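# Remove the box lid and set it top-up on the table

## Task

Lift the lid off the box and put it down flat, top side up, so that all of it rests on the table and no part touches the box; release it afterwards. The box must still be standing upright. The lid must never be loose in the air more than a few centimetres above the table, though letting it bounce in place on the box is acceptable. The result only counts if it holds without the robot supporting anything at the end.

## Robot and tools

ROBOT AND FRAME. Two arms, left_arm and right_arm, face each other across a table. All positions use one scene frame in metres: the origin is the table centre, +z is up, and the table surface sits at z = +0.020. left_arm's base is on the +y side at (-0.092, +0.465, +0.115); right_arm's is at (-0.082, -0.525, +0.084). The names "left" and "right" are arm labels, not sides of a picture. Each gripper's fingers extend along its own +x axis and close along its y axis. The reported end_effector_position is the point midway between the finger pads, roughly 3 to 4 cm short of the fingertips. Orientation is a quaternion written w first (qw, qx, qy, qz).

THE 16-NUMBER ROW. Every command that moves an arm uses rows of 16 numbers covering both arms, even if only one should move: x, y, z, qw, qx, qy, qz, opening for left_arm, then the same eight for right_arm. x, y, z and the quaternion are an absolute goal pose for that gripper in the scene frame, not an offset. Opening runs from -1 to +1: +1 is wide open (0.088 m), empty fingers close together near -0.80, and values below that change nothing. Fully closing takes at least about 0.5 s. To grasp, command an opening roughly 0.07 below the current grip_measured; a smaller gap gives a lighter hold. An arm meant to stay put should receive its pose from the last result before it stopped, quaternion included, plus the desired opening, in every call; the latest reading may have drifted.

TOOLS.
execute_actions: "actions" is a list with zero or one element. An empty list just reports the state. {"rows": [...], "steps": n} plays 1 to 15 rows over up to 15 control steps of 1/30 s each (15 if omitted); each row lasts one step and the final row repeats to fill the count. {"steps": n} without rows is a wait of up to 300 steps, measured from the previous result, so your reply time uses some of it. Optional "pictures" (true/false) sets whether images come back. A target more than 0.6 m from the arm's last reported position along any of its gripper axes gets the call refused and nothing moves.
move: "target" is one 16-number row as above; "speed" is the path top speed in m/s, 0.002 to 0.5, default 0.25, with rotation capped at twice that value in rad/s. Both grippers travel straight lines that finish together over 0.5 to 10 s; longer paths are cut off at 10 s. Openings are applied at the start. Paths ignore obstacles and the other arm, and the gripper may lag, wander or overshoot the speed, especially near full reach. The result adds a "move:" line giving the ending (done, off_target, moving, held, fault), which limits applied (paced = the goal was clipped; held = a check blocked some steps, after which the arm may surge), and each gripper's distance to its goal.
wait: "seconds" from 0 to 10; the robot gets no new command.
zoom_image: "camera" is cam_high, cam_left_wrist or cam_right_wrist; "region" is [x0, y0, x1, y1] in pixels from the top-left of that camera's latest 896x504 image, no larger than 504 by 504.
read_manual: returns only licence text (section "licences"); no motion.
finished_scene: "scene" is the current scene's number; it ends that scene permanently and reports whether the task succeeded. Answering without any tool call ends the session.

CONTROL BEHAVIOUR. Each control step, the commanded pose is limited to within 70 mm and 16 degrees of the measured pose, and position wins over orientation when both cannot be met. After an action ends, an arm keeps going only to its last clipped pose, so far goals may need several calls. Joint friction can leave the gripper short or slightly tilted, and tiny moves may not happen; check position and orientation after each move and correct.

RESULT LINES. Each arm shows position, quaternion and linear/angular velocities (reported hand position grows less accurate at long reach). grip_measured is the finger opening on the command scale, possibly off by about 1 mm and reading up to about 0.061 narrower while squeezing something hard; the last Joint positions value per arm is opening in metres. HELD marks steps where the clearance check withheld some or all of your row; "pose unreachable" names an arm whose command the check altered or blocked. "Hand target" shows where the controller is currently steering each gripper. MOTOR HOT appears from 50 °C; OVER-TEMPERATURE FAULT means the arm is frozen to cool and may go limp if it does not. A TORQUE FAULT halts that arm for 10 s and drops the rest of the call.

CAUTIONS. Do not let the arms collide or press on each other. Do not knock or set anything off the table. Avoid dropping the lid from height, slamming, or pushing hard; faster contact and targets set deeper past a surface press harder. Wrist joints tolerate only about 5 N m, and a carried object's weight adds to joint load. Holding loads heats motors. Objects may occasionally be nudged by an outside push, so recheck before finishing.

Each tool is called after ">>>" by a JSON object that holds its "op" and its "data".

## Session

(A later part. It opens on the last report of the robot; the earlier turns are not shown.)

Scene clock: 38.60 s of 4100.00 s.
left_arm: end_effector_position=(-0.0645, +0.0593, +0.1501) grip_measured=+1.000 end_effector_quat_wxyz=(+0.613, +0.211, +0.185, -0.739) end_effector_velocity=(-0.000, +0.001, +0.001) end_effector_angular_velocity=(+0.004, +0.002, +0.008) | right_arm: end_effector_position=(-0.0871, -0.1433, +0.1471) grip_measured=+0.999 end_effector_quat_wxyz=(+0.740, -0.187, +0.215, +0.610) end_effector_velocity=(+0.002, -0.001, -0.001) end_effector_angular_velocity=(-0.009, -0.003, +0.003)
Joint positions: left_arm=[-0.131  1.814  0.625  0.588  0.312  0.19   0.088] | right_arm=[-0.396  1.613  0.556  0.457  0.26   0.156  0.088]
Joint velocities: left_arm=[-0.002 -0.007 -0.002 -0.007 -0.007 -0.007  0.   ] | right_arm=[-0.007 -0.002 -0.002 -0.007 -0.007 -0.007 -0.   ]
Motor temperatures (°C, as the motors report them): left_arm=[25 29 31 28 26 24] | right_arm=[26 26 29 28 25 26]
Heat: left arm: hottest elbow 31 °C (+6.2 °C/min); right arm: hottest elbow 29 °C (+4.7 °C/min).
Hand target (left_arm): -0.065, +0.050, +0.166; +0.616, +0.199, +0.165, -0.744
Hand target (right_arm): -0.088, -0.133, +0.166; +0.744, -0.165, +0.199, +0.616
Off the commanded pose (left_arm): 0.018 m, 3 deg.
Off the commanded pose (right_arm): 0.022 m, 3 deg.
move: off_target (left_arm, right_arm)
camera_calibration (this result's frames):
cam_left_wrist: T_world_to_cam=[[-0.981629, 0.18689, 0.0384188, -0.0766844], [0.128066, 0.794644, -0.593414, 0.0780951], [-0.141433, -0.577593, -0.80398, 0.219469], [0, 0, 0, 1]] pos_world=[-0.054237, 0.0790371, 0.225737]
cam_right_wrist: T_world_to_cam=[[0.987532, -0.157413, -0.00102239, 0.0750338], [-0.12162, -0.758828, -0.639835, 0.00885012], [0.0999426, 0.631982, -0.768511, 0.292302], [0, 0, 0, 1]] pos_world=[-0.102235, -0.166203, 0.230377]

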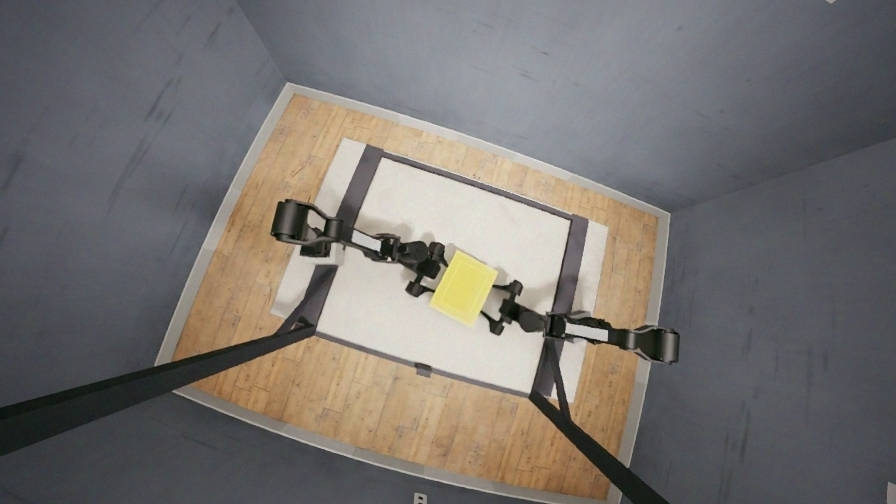

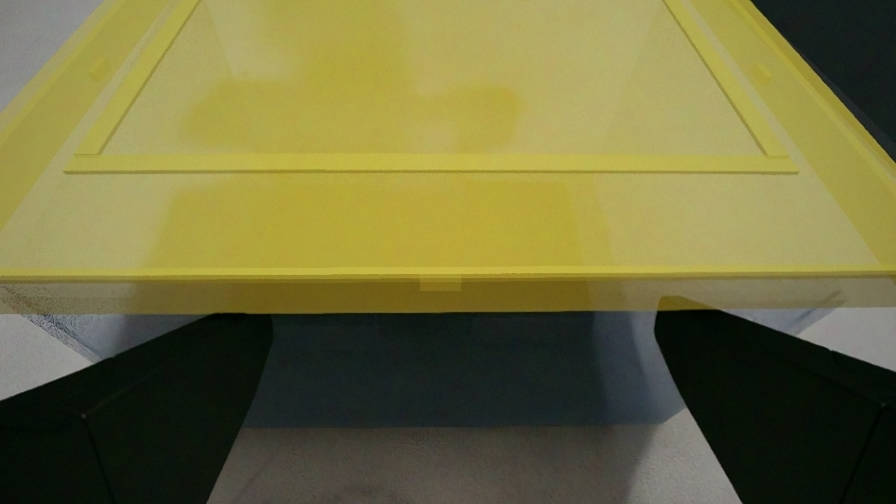

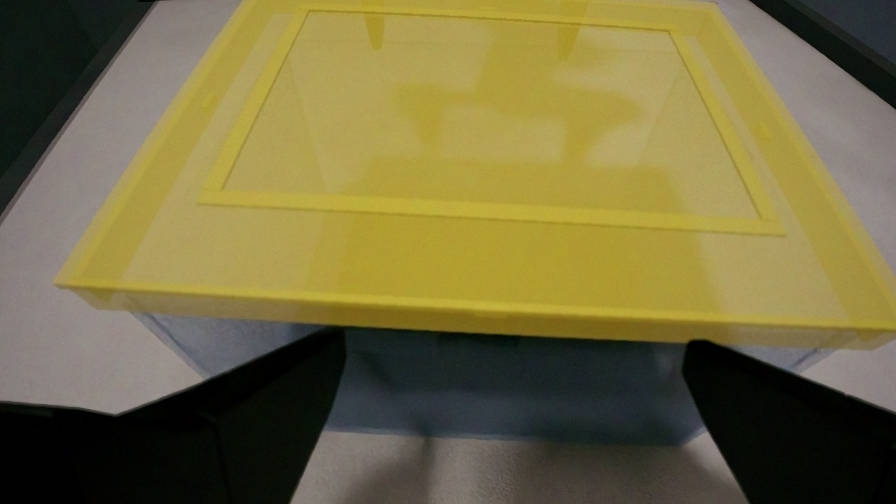

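>>> {"op": "move", "data": {"target": [-0.065,0.054,0.125,0.616,0.199,0.165,-0.744,1,-0.088,-0.137,0.125,0.744,-0.165,0.199,0.616,1], "speed": 0.02}}

>>> {"op": "move", "data": {"target": [-0.058,0.09,0.13,0.616,0.199,0.165,-0.744,1,-0.088,-0.137,0.125,0.744,-0.165,0.199,0.616,1], "speed": 0.1}}

>>> {"op": "move", "data": {"target": [-0.058,0.09,0.18,0.616,0.199,0.165,-0.744,1,-0.088,-0.137,0.125,0.744,-0.165,0.199,0.616,1]}}

>>> {"op": "move", "data": {"target": [-0.07,0.028,0.175,0.616,0.199,0.165,-0.744,1,-0.088,-0.137,0.125,0.744,-0.165,0.199,0.616,1]}}

>>> {"op": "move", "data": {"target": [-0.07,0.028,0.13,0.616,0.199,0.165,-0.744,1,-0.088,-0.135,0.13,0.744,-0.165,0.199,0.616,1], "speed": 0.03}}

>>> {"op": "move", "data": {"target": [-0.07,0.028,0.13,0.616,0.199,0.165,-0.744,1,-0.088,-0.130,0.16,0.744,-0.165,0.199,0.616,1], "speed": 0.01}}

Scene clock: 42.13 s of 4100.00 s.
left_arm: end_effector_position=(-0.0635, +0.0587, +0.1405) grip_measured=+1.000 end_effector_quat_wxyz=(+0.618, +0.188, +0.153, -0.748) end_effector_velocity=(-0.004, +0.001, -0.001) end_effector_angular_velocity=(-0.013, +0.015, -0.018) | right_arm: end_effector_position=(-0.0879, -0.1424, +0.1344) grip_measured=+0.999 end_effector_quat_wxyz=(+0.747, -0.158, +0.193, +0.616) end_effector_velocity=(+0.000, -0.002, -0.003) end_effector_angular_velocity=(+0.006, -0.002, +0.007)
Joint positions: left_arm=[-0.12   1.899  0.574  0.803  0.336  0.19   0.088] | right_arm=[-0.39   1.701  0.489  0.687  0.271  0.156  0.088]
Joint velocities: left_arm=[-0.002  0.012 -0.012  0.037  0.022 -0.007  0.   ] | right_arm=[-0.002  0.012 -0.017  0.037 -0.007 -0.007  0.   ]
Motor temperatures (°C, as the motors report them): left_arm=[25 29 31 28 26 24] | right_arm=[26 27 29 28 25 26]
Heat: left arm: hottest elbow 31 °C (+5.7 °C/min); right arm: hottest elbow 29 °C (+4.3 °C/min).
Hand target (left_arm): -0.065, +0.055, +0.126; +0.616, +0.199, +0.165, -0.744
Hand target (right_arm): -0.088, -0.138, +0.125; +0.744, -0.165, +0.199, +0.616
Off the commanded pose (left_arm): 0.016 m, 2 deg.
Off the commanded pose (right_arm): 0.011 m, 1 deg.
move: off_target (left_arm, right_arm)
camera_calibration (this result's frames):
cam_left_wrist: T_world_to_cam=[[-0.979896, 0.198433, 0.020682, -0.0732413], [0.136747, 0.743505, -0.654599, 0.0848167], [-0.145271, -0.638611, -0.755693, 0.208116], [0, 0, 0, 1]] pos_world=[-0.053134, 0.0843771, 0.214308]
cam_right_wrist: T_world_to_cam=[[0.986979, -0.160043, -0.0160942, 0.0775115], [-0.126157, -0.708148, -0.694702, 0.0155475], [0.0997851, 0.687687, -0.719117, 0.283254], [0, 0, 0, 1]] pos_world=[-0.102805, -0.171375, 0.215741]

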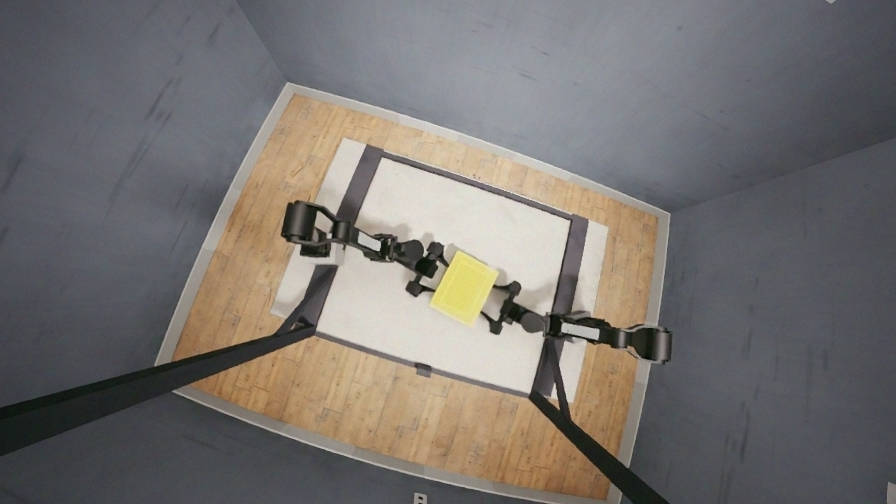

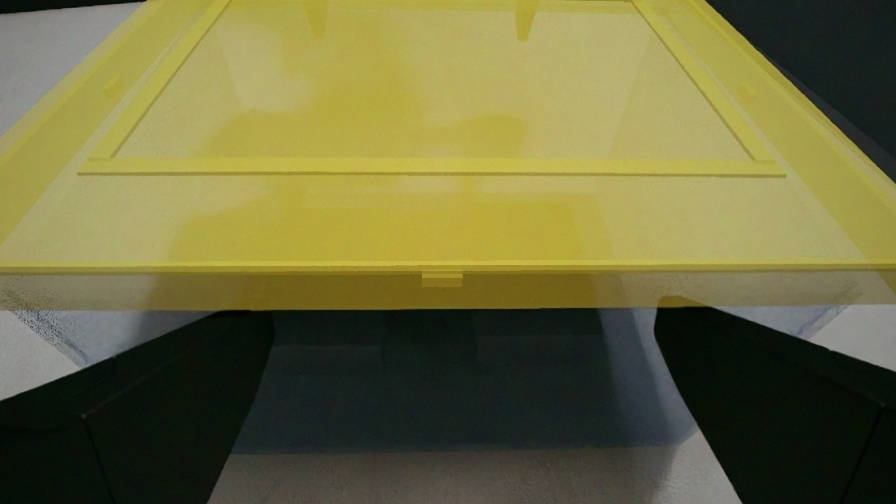

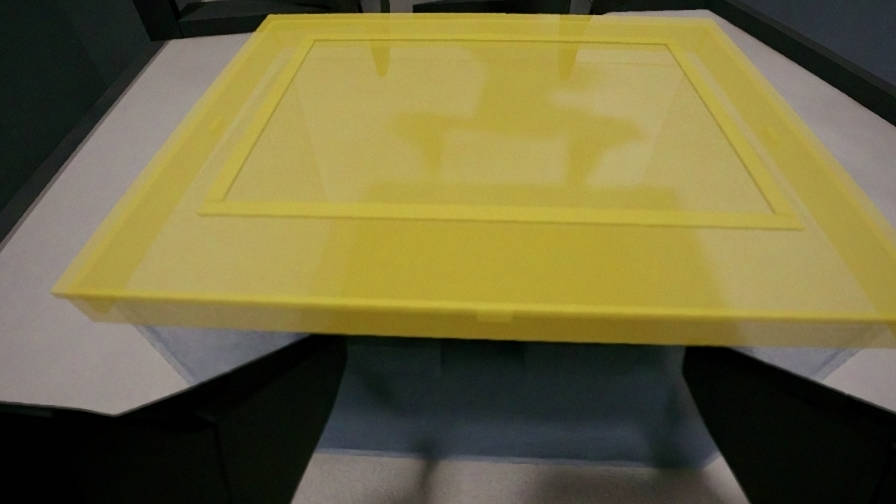

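Scene clock: 43.00 s of 4100.00 s.
left_arm: end_effector_position=(-0.0584, +0.0870, +0.1298) grip_measured=+1.000 end_effector_quat_wxyz=(+0.616, +0.198, +0.167, -0.744) end_effector_velocity=(+0.004, +0.001, +0.005) end_effector_angular_velocity=(-0.019, -0.003, +0.017) | right_arm: end_effector_position=(-0.0883, -0.1403, +0.1281) grip_measured=+0.999 end_effector_quat_wxyz=(+0.746, -0.163, +0.196, +0.615) end_effector_velocity=(+0.004, +0.000, +0.000) end_effector_angular_velocity=(-0.003, -0.010, -0.010)
Joint positions: left_arm=[-0.084  1.862  0.476  0.823  0.359  0.213  0.088] | right_arm=[-0.39   1.732  0.497  0.698  0.271  0.156  0.088]
Joint velocities: left_arm=[ 0.007 -0.012 -0.012  0.022 -0.007 -0.007  0.   ] | right_arm=[-0.007 -0.002  0.002 -0.007  0.007 -0.007 -0.   ]
Motor temperatures (°C, as the motors report them): left_arm=[25 29 31 28 26 24] | right_arm=[26 27 29 28 25 26]
Heat: left arm: hottest elbow 31 °C (+5.6 °C/min); right arm: hottest elbow 29 °C (+4.2 °C/min).
Hand target (left_arm): -0.058, +0.090, +0.130; +0.616, +0.199, +0.165, -0.744
Hand target (right_arm): -0.088, -0.137, +0.125; +0.744, -0.165, +0.199, +0.616
Off the commanded pose (left_arm): 0.003 m, 0 deg.
Off the commanded pose (right_arm): 0.005 m, 0 deg.
move: done
camera_calibration (this result's frames):
cam_left_wrist: T_world_to_cam=[[-0.980963, 0.19219, 0.0278501, -0.0741008], [0.132237, 0.766102, -0.628968, 0.0505265], [-0.142217, -0.613311, -0.776932, 0.219601], [0, 0, 0, 1]] pos_world=[-0.0481406, 0.110217, 0.204459]
cam_right_wrist: T_world_to_cam=[[0.98711, -0.159508, -0.0131052, 0.0778947], [-0.124833, -0.7161, -0.686744, 0.0105222], [0.100156, 0.679527, -0.726781, 0.277158], [0, 0, 0, 1]] pos_world=[-0.103336, -0.168377, 0.20968]

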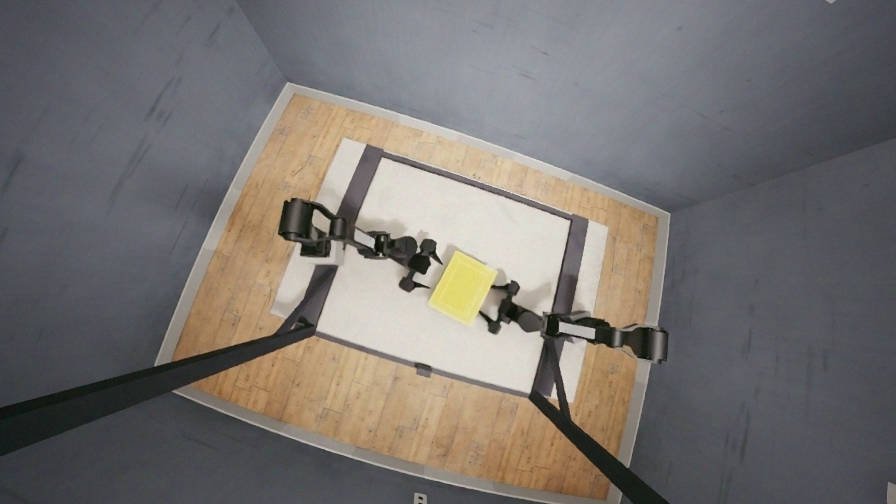

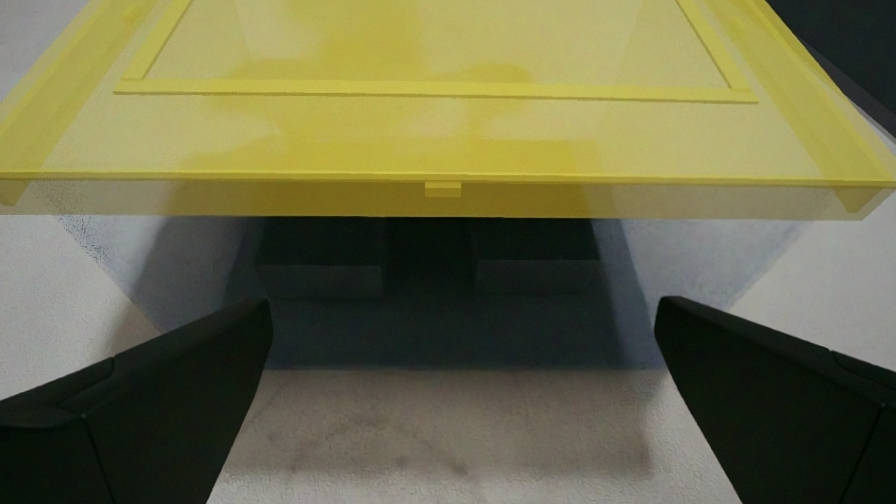

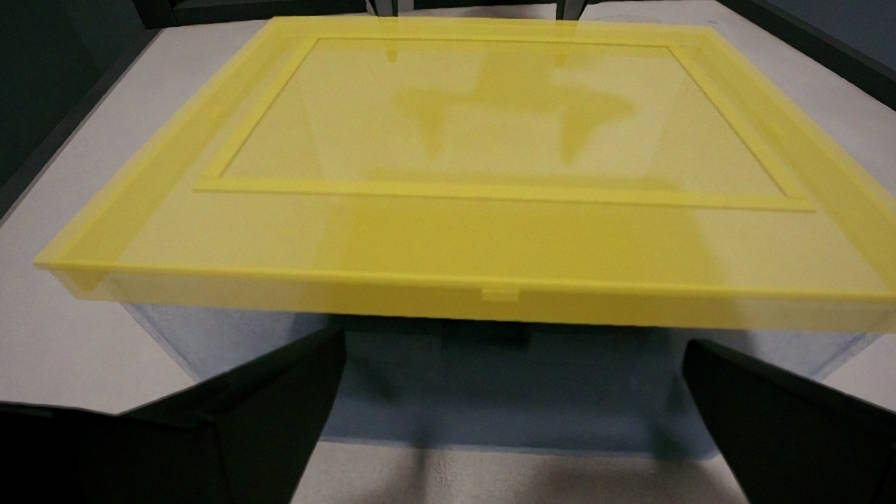

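Scene clock: 43.87 s of 4100.00 s.
left_arm: end_effector_position=(-0.0595, +0.0924, +0.1732) grip_measured=+1.000 end_effector_quat_wxyz=(+0.615, +0.201, +0.173, -0.743) end_effector_velocity=(+0.001, -0.001, +0.006) end_effector_angular_velocity=(+0.002, -0.006, +0.015) | right_arm: end_effector_position=(-0.0883, -0.1402, +0.1280) grip_measured=+0.999 end_effector_quat_wxyz=(+0.746, -0.163, +0.196, +0.615) end_effector_velocity=(-0.000, +0.002, +0.003) end_effector_angular_velocity=(+0.010, -0.001, +0.007)
Joint positions: left_arm=[-0.083  1.629  0.508  0.543  0.359  0.213  0.088] | right_arm=[-0.39   1.732  0.497  0.698  0.271  0.156  0.088]
Joint velocities: left_arm=[-0.007 -0.027  0.012 -0.037 -0.022 -0.007  0.   ] | right_arm=[-0.002 -0.002  0.002  0.007 -0.007 -0.007 -0.   ]
Motor temperatures (°C, as the motors report them): left_arm=[25 29 31 28 26 24] | right_arm=[26 27 29 28 25 26]
Heat: left arm: hottest elbow 31 °C (+5.5 °C/min); right arm: hottest elbow 29 °C (+4.1 °C/min).
Hand target (left_arm): -0.058, +0.090, +0.180; +0.616, +0.199, +0.165, -0.744
Hand target (right_arm): -0.088, -0.137, +0.125; +0.744, -0.165, +0.199, +0.616
Off the commanded pose (left_arm): 0.007 m, 1 deg.
Off the commanded pose (right_arm): 0.004 m, 0 deg.
move: done
camera_calibration (this result's frames):
cam_left_wrist: T_world_to_cam=[[-0.98086, 0.19167, 0.0342959, -0.0785491], [0.129901, 0.775346, -0.618033, 0.0709306], [-0.14505, -0.601749, -0.785404, 0.25664], [0, 0, 0, 1]] pos_world=[-0.0490341, 0.114493, 0.248097]
cam_right_wrist: T_world_to_cam=[[0.98711, -0.159508, -0.0131052, 0.077922], [-0.124833, -0.7161, -0.686744, 0.0105803], [0.100156, 0.679527, -0.726781, 0.277081], [0, 0, 0, 1]] pos_world=[-0.103348, -0.168278, 0.209664]

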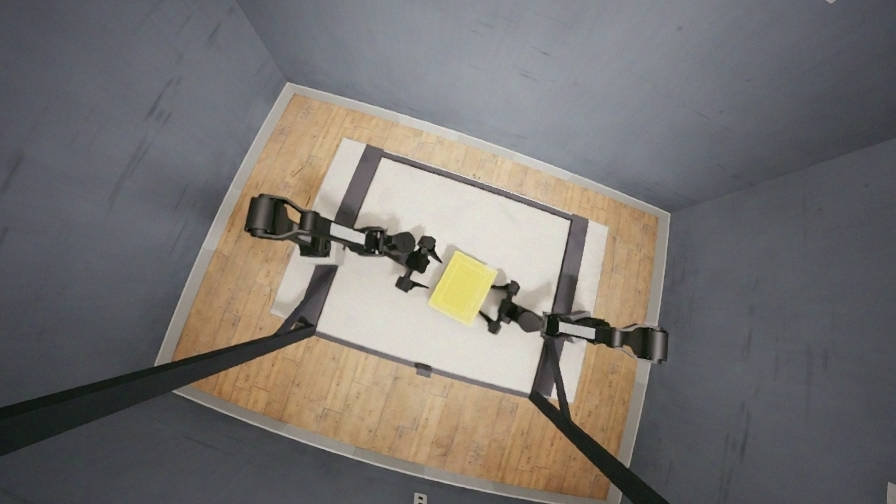

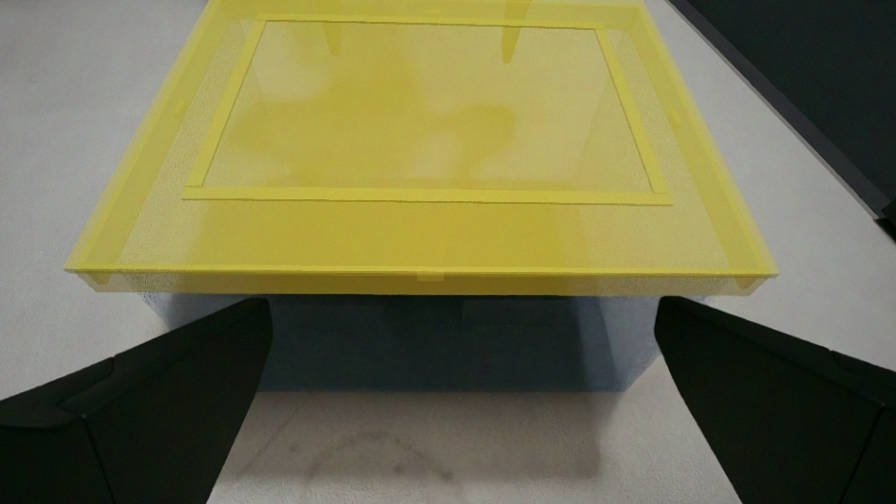

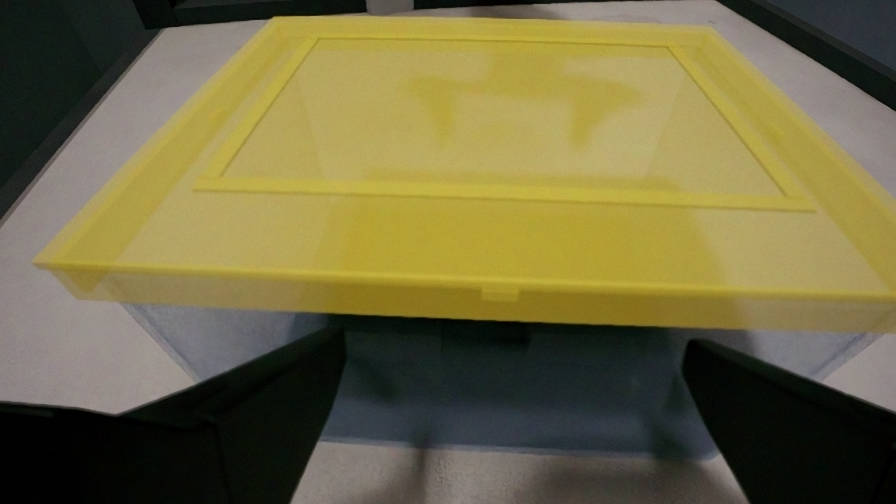

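Scene clock: 44.87 s of 4100.00 s.
left_arm: end_effector_position=(-0.0696, +0.0308, +0.1763) grip_measured=+1.000 end_effector_quat_wxyz=(+0.616, +0.199, +0.162, -0.745) end_effector_velocity=(-0.002, -0.001, -0.002) end_effector_angular_velocity=(+0.009, +0.004, +0.003) | right_arm: end_effector_position=(-0.0883, -0.1402, +0.1280) grip_measured=+0.999 end_effector_quat_wxyz=(+0.746, -0.163, +0.196, +0.615) end_effector_velocity=(-0.002, -0.001, -0.001) end_effector_angular_velocity=(-0.009, -0.003, +0.012)
Joint positions: left_arm=[-0.16   1.815  0.733  0.537  0.293  0.179  0.088] | right_arm=[-0.39   1.732  0.497  0.698  0.271  0.156  0.088]
Joint velocities: left_arm=[-0.007  0.007  0.007 -0.007 -0.007 -0.007  0.   ] | right_arm=[ 0.002 -0.002 -0.002 -0.007 -0.007 -0.007  0.   ]
Motor temperatures (°C, as the motors report them): left_arm=[25 29 31 28 26 24] | right_arm=[26 27 29 28 25 26]
Heat: left arm: hottest elbow 31 °C (+5.3 °C/min); right arm: hottest elbow 29 °C (+4.0 °C/min).
Hand target (left_arm): -0.070, +0.028, +0.175; +0.616, +0.199, +0.165, -0.744
Hand target (right_arm): -0.088, -0.137, +0.125; +0.744, -0.165, +0.199, +0.616
Off the commanded pose (left_arm): 0.003 m, 0 deg.
Off the commanded pose (right_arm): 0.004 m, 0 deg.
move: done
camera_calibration (this result's frames):
cam_left_wrist: T_world_to_cam=[[-0.980419, 0.196013, 0.0189091, -0.0740974], [0.140179, 0.762123, -0.632074, 0.125507], [-0.138306, -0.617047, -0.774677, 0.21965], [0, 0, 0, 1]] pos_world=[-0.0598611, 0.0544065, 0.250888]
cam_right_wrist: T_world_to_cam=[[0.98711, -0.159508, -0.0131052, 0.077922], [-0.124833, -0.7161, -0.686744, 0.0105803], [0.100156, 0.679527, -0.726781, 0.277081], [0, 0, 0, 1]] pos_world=[-0.103348, -0.168278, 0.209664]

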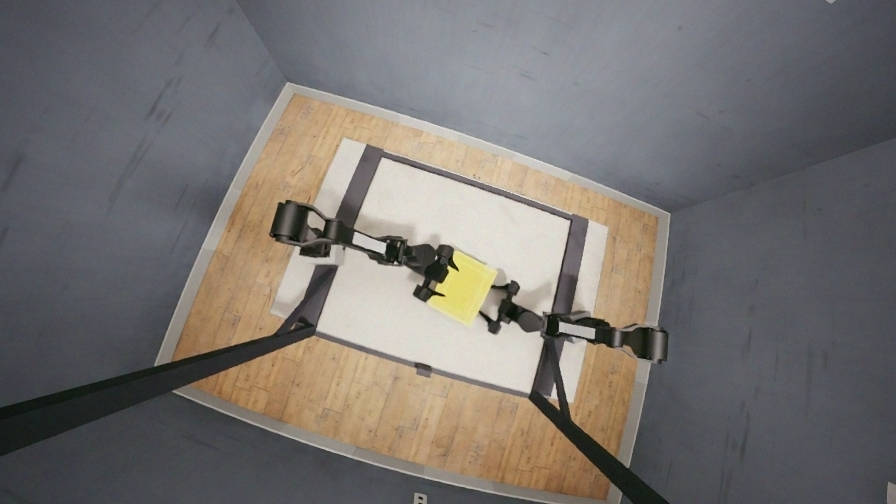

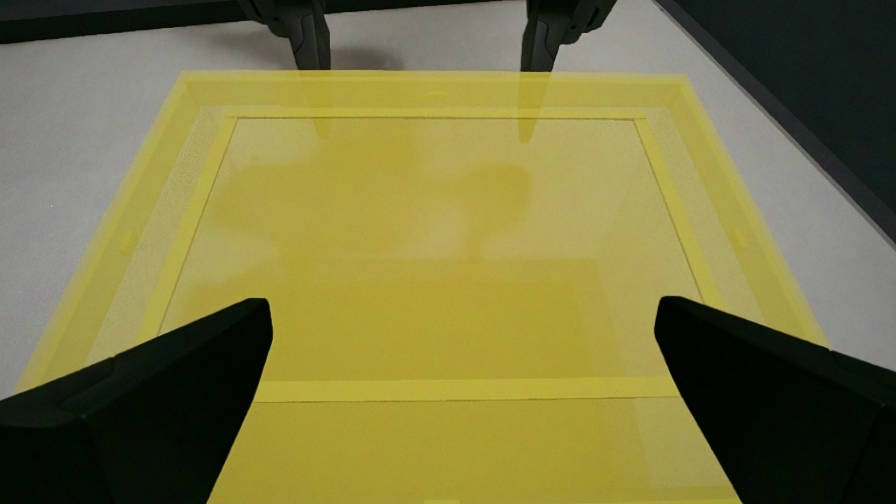

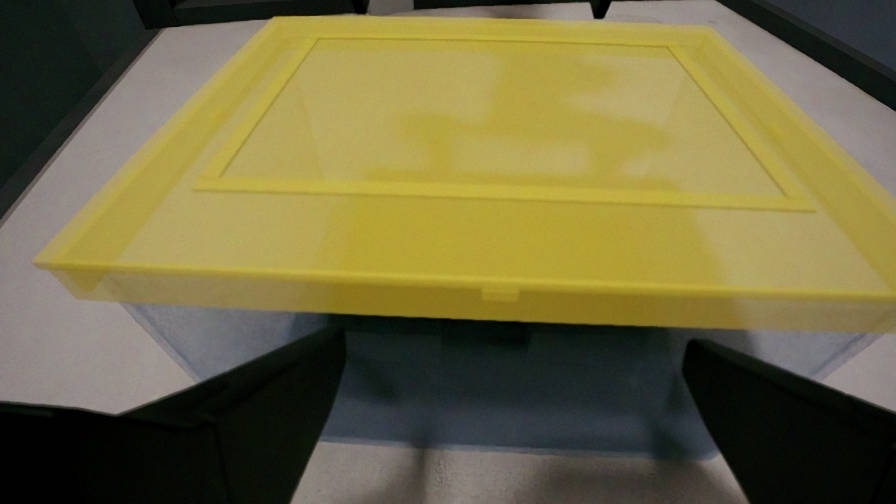

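Scene clock: 46.63 s of 4100.00 s.
left_arm: end_effector_position=(-0.0705, +0.0205, +0.1560) grip_measured=+1.000 end_effector_quat_wxyz=(+0.618, +0.179, +0.138, -0.753) end_effector_velocity=(+0.002, -0.003, -0.001) end_effector_angular_velocity=(-0.009, -0.005, +0.020) | right_arm: end_effector_position=(-0.0884, -0.1397, +0.1283) grip_measured=+0.999 end_effector_quat_wxyz=(+0.745, -0.167, +0.199, +0.614) end_effector_velocity=(-0.000, -0.001, +0.000) end_effector_angular_velocity=(-0.004, -0.003, +0.007)
Joint positions: left_arm=[-0.161  1.945  0.72   0.744  0.309  0.172  0.088] | right_arm=[-0.39   1.727  0.506  0.672  0.271  0.156  0.088]
Joint velocities: left_arm=[-0.002  0.012  0.002  0.022 -0.022 -0.007  0.   ] | right_arm=[-0.002 -0.007 -0.002 -0.007 -0.007 -0.007 -0.   ]
Motor temperatures (°C, as the motors report them): left_arm=[25 29 31 29 26 24] | right_arm=[26 27 29 28 25 26]
Heat: left arm: hottest elbow 31 °C (+5.1 °C/min); right arm: hottest elbow 29 °C (+3.9 °C/min).
Hand target (left_arm): -0.070, +0.030, +0.131; +0.616, +0.199, +0.165, -0.744
Hand target (right_arm): -0.088, -0.135, +0.130; +0.744, -0.165, +0.199, +0.616
Off the commanded pose (left_arm): 0.027 m, 4 deg.
Off the commanded pose (right_arm): 0.005 m, 0 deg.
move: off_target (left_arm)
camera_calibration (this result's frames):
cam_left_wrist: T_world_to_cam=[[-0.978114, 0.207829, 0.010016, -0.0712793], [0.145801, 0.718943, -0.679605, 0.12937], [-0.148443, -0.663271, -0.73351, 0.191254], [0, 0, 0, 1]] pos_world=[-0.0601914, 0.048657, 0.228921]
cam_right_wrist: T_world_to_cam=[[0.987125, -0.159635, -0.0100366, 0.0776382], [-0.123922, -0.7236, -0.679004, 0.00908155], [0.10113, 0.671506, -0.734066, 0.276846], [0, 0, 0, 1]] pos_world=[-0.103511, -0.166939, 0.210169]

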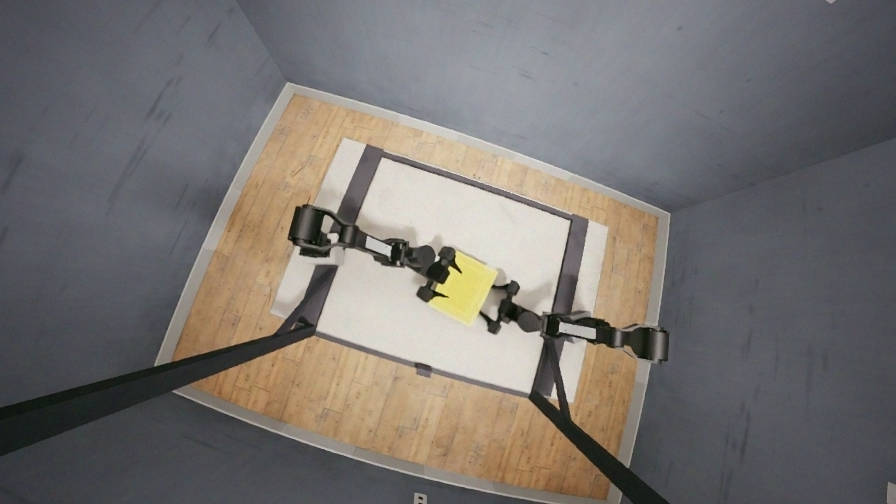

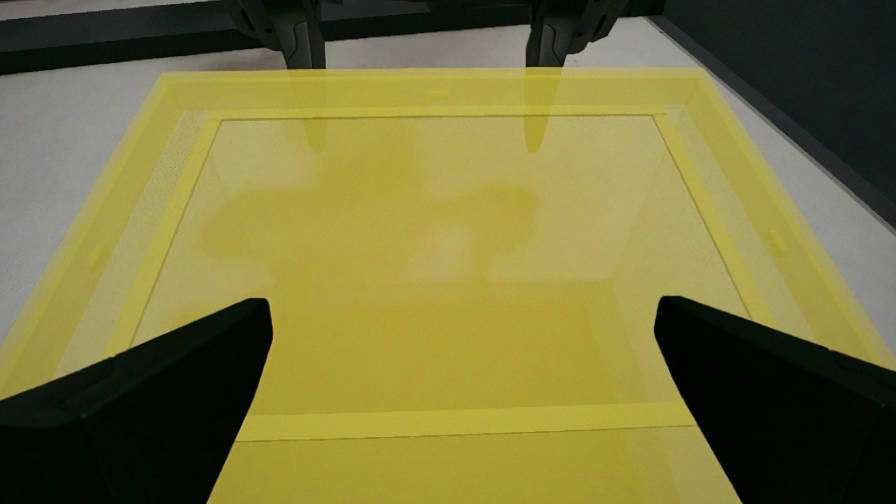

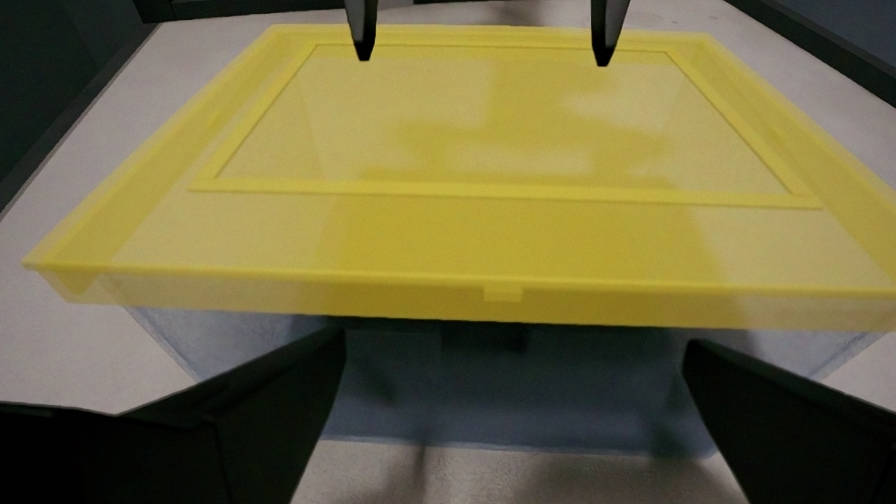

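Scene clock: 50.33 s of 4100.00 s.
left_arm: end_effector_position=(-0.0704, +0.0203, +0.1561) grip_measured=+1.000 end_effector_quat_wxyz=(+0.617, +0.178, +0.137, -0.754) end_effector_velocity=(+0.000, -0.000, +0.001) end_effector_angular_velocity=(-0.005, +0.002, +0.007) | right_arm: end_effector_position=(-0.0880, -0.1387, +0.1421) grip_measured=+0.999 end_effector_quat_wxyz=(+0.740, -0.185, +0.213, +0.611) end_effector_velocity=(+0.001, -0.004, -0.005) end_effector_angular_velocity=(-0.030, -0.002, -0.008)
Joint positions: left_arm=[-0.16   1.947  0.72   0.749  0.312  0.172  0.088] | right_arm=[-0.395  1.651  0.562  0.493  0.26   0.156  0.088]
Joint velocities: left_arm=[-0.002 -0.002 -0.002  0.007 -0.007 -0.007  0.   ] | right_arm=[ 0.002 -0.002  0.002 -0.037  0.007  0.007 -0.   ]
Motor temperatures (°C, as the motors report them): left_arm=[25 29 31 28 26 24] | right_arm=[26 27 29 28 25 26]
Heat: left arm: hottest elbow 31 °C (+4.8 °C/min); right arm: hottest elbow 29 °C (+3.6 °C/min).
Hand target (left_arm): -0.070, +0.029, +0.131; +0.616, +0.199, +0.165, -0.744
Hand target (right_arm): -0.088, -0.130, +0.160; +0.744, -0.165, +0.199, +0.616
Off the commanded pose (left_arm): 0.027 m, 4 deg.
Off the commanded pose (right_arm): 0.020 m, 3 deg.
move: off_target (left_arm, right_arm)
camera_calibration (this result's frames):
cam_left_wrist: T_world_to_cam=[[-0.977777, 0.209383, 0.0105196, -0.0712234], [0.146214, 0.717029, -0.681536, 0.129901], [-0.150245, -0.664852, -0.731709, 0.190789], [0, 0, 0, 1]] pos_world=[-0.0599689, 0.0486162, 0.228884]
cam_right_wrist: T_world_to_cam=[[0.9877, -0.156339, -0.00256457, 0.077027], [-0.121306, -0.755814, -0.643452, 0.0100196], [0.0986586, 0.635849, -0.765482, 0.285544], [0, 0, 0, 1]] pos_world=[-0.103036, -0.161948, 0.225223]

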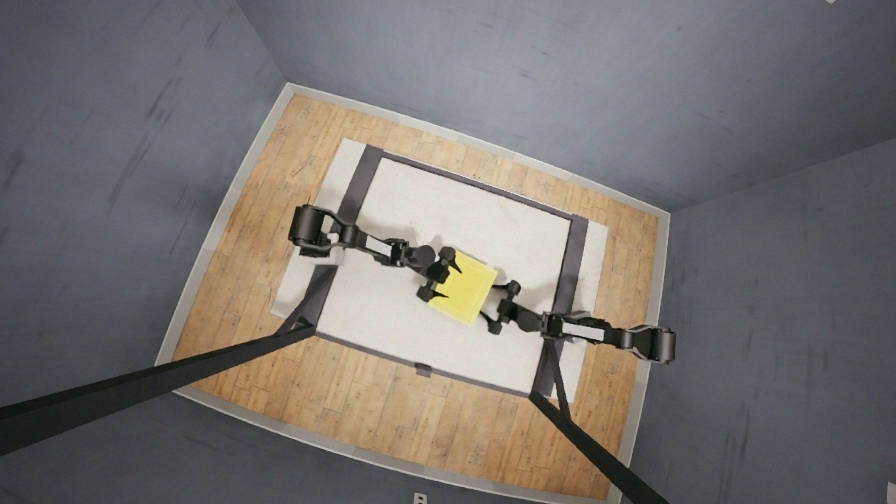

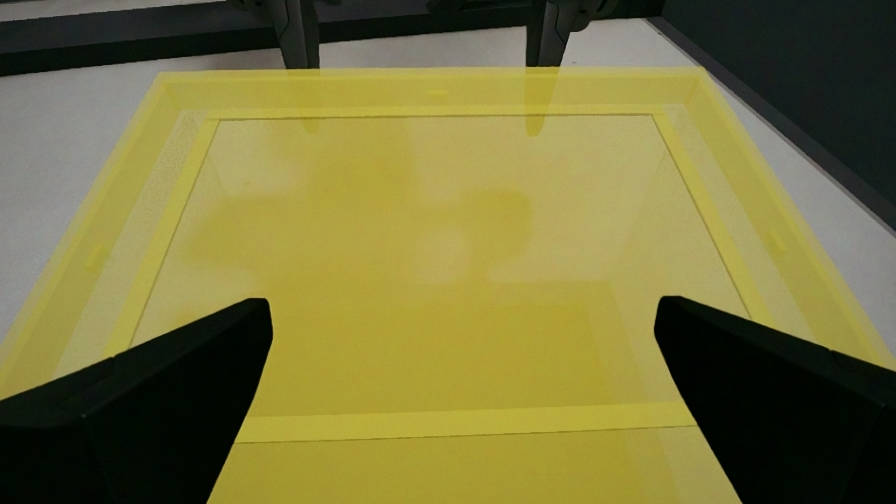

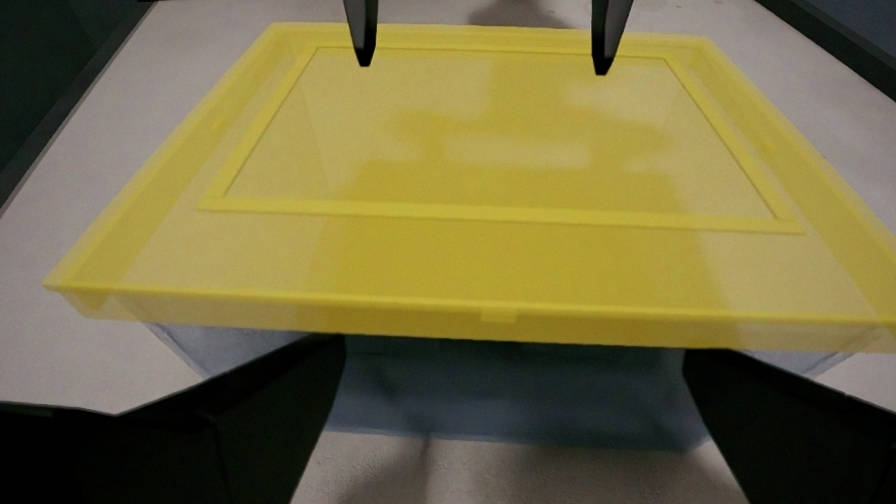

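>>> {"op": "move", "data": {"target": [-0.07,0.028,0.13,0.616,0.199,0.165,-0.744,1,-0.088,-0.128,0.182,0.744,-0.165,0.199,0.616,1], "speed": 0.01}}

Scene clock: 55.30 s of 4100.00 s.
left_arm: end_effector_position=(-0.0704, +0.0204, +0.1580) grip_measured=+1.000 end_effector_quat_wxyz=(+0.617, +0.176, +0.135, -0.755) end_effector_velocity=(+0.000, -0.000, +0.001) end_effector_angular_velocity=(-0.008, -0.011, +0.001) | right_arm: end_effector_position=(-0.0874, -0.1389, +0.1572) grip_measured=+0.999 end_effector_quat_wxyz=(+0.738, -0.193, +0.220, +0.608) end_effector_velocity=(-0.002, +0.000, +0.002) end_effector_angular_velocity=(-0.003, -0.005, +0.028)
Joint positions: left_arm=[-0.158  1.943  0.718  0.753  0.316  0.172  0.088] | right_arm=[-0.398  1.589  0.603  0.37   0.257  0.156  0.088]
Joint velocities: left_arm=[-0.002 -0.002 -0.002  0.007 -0.007  0.007  0.   ] | right_arm=[-0.002 -0.007  0.002 -0.007 -0.022 -0.022 -0.   ]
Motor temperatures (°C, as the motors report them): left_arm=[25 29 31 28 26 24] | right_arm=[26 28 30 29 25 26]
Heat: left arm: hottest elbow 31 °C (+4.3 °C/min); right arm: hottest elbow 30 °C (+4.3 °C/min).
Hand target (left_arm): -0.070, +0.030, +0.131; +0.616, +0.200, +0.165, -0.744
Hand target (right_arm): -0.088, -0.128, +0.182; +0.744, -0.165, +0.199, +0.616
Off the commanded pose (left_arm): 0.029 m, 5 deg.
Off the commanded pose (right_arm): 0.027 m, 4 deg.
move: off_target (left_arm, right_arm)
camera_calibration (this result's frames):
cam_left_wrist: T_world_to_cam=[[-0.977296, 0.211644, 0.00996486, -0.0712278], [0.14728, 0.712392, -0.686154, 0.132094], [-0.152319, -0.669107, -0.727388, 0.191504], [0, 0, 0, 1]] pos_world=[-0.0598956, 0.0491094, 0.230645]
cam_right_wrist: T_world_to_cam=[[0.987675, -0.156512, 0.00127969, 0.0758058], [-0.121035, -0.768928, -0.627773, 0.0154241], [0.0992383, 0.619881, -0.778395, 0.297049], [0, 0, 0, 1]] pos_world=[-0.102483, -0.16041, 0.240807]

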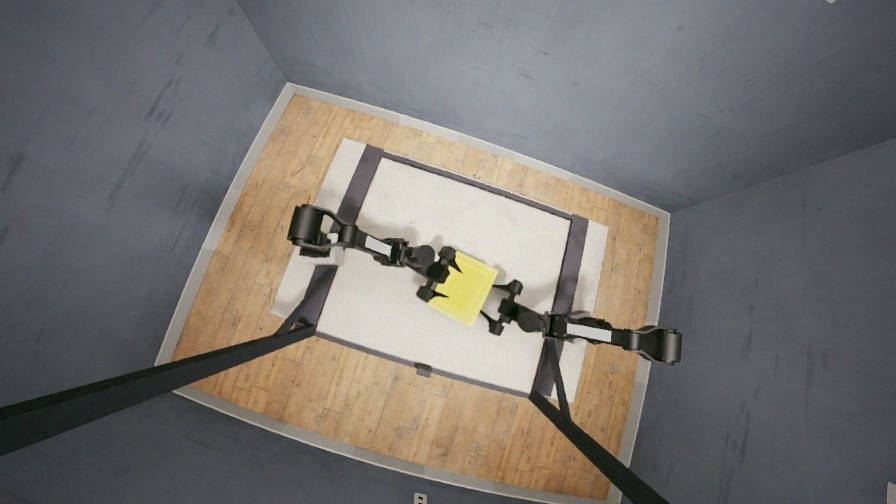

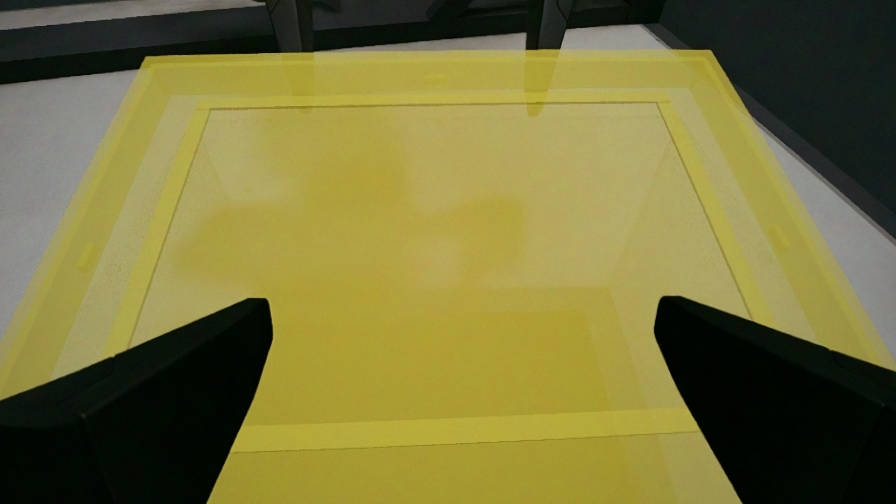

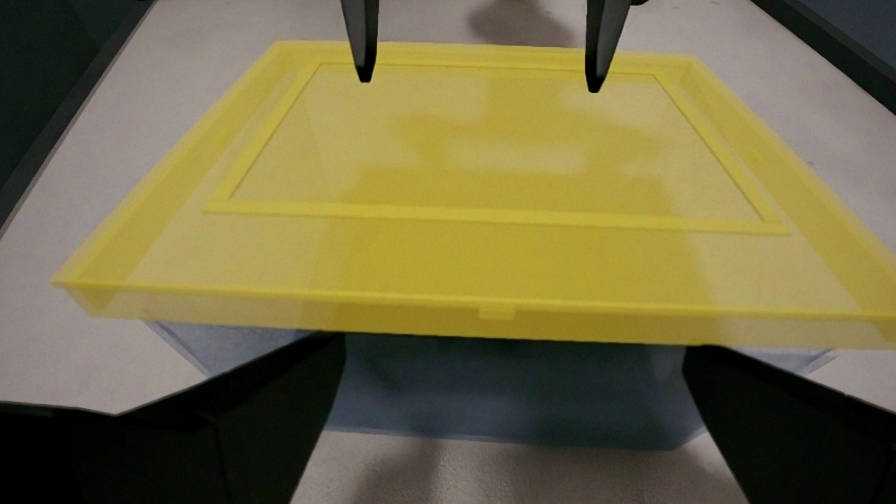

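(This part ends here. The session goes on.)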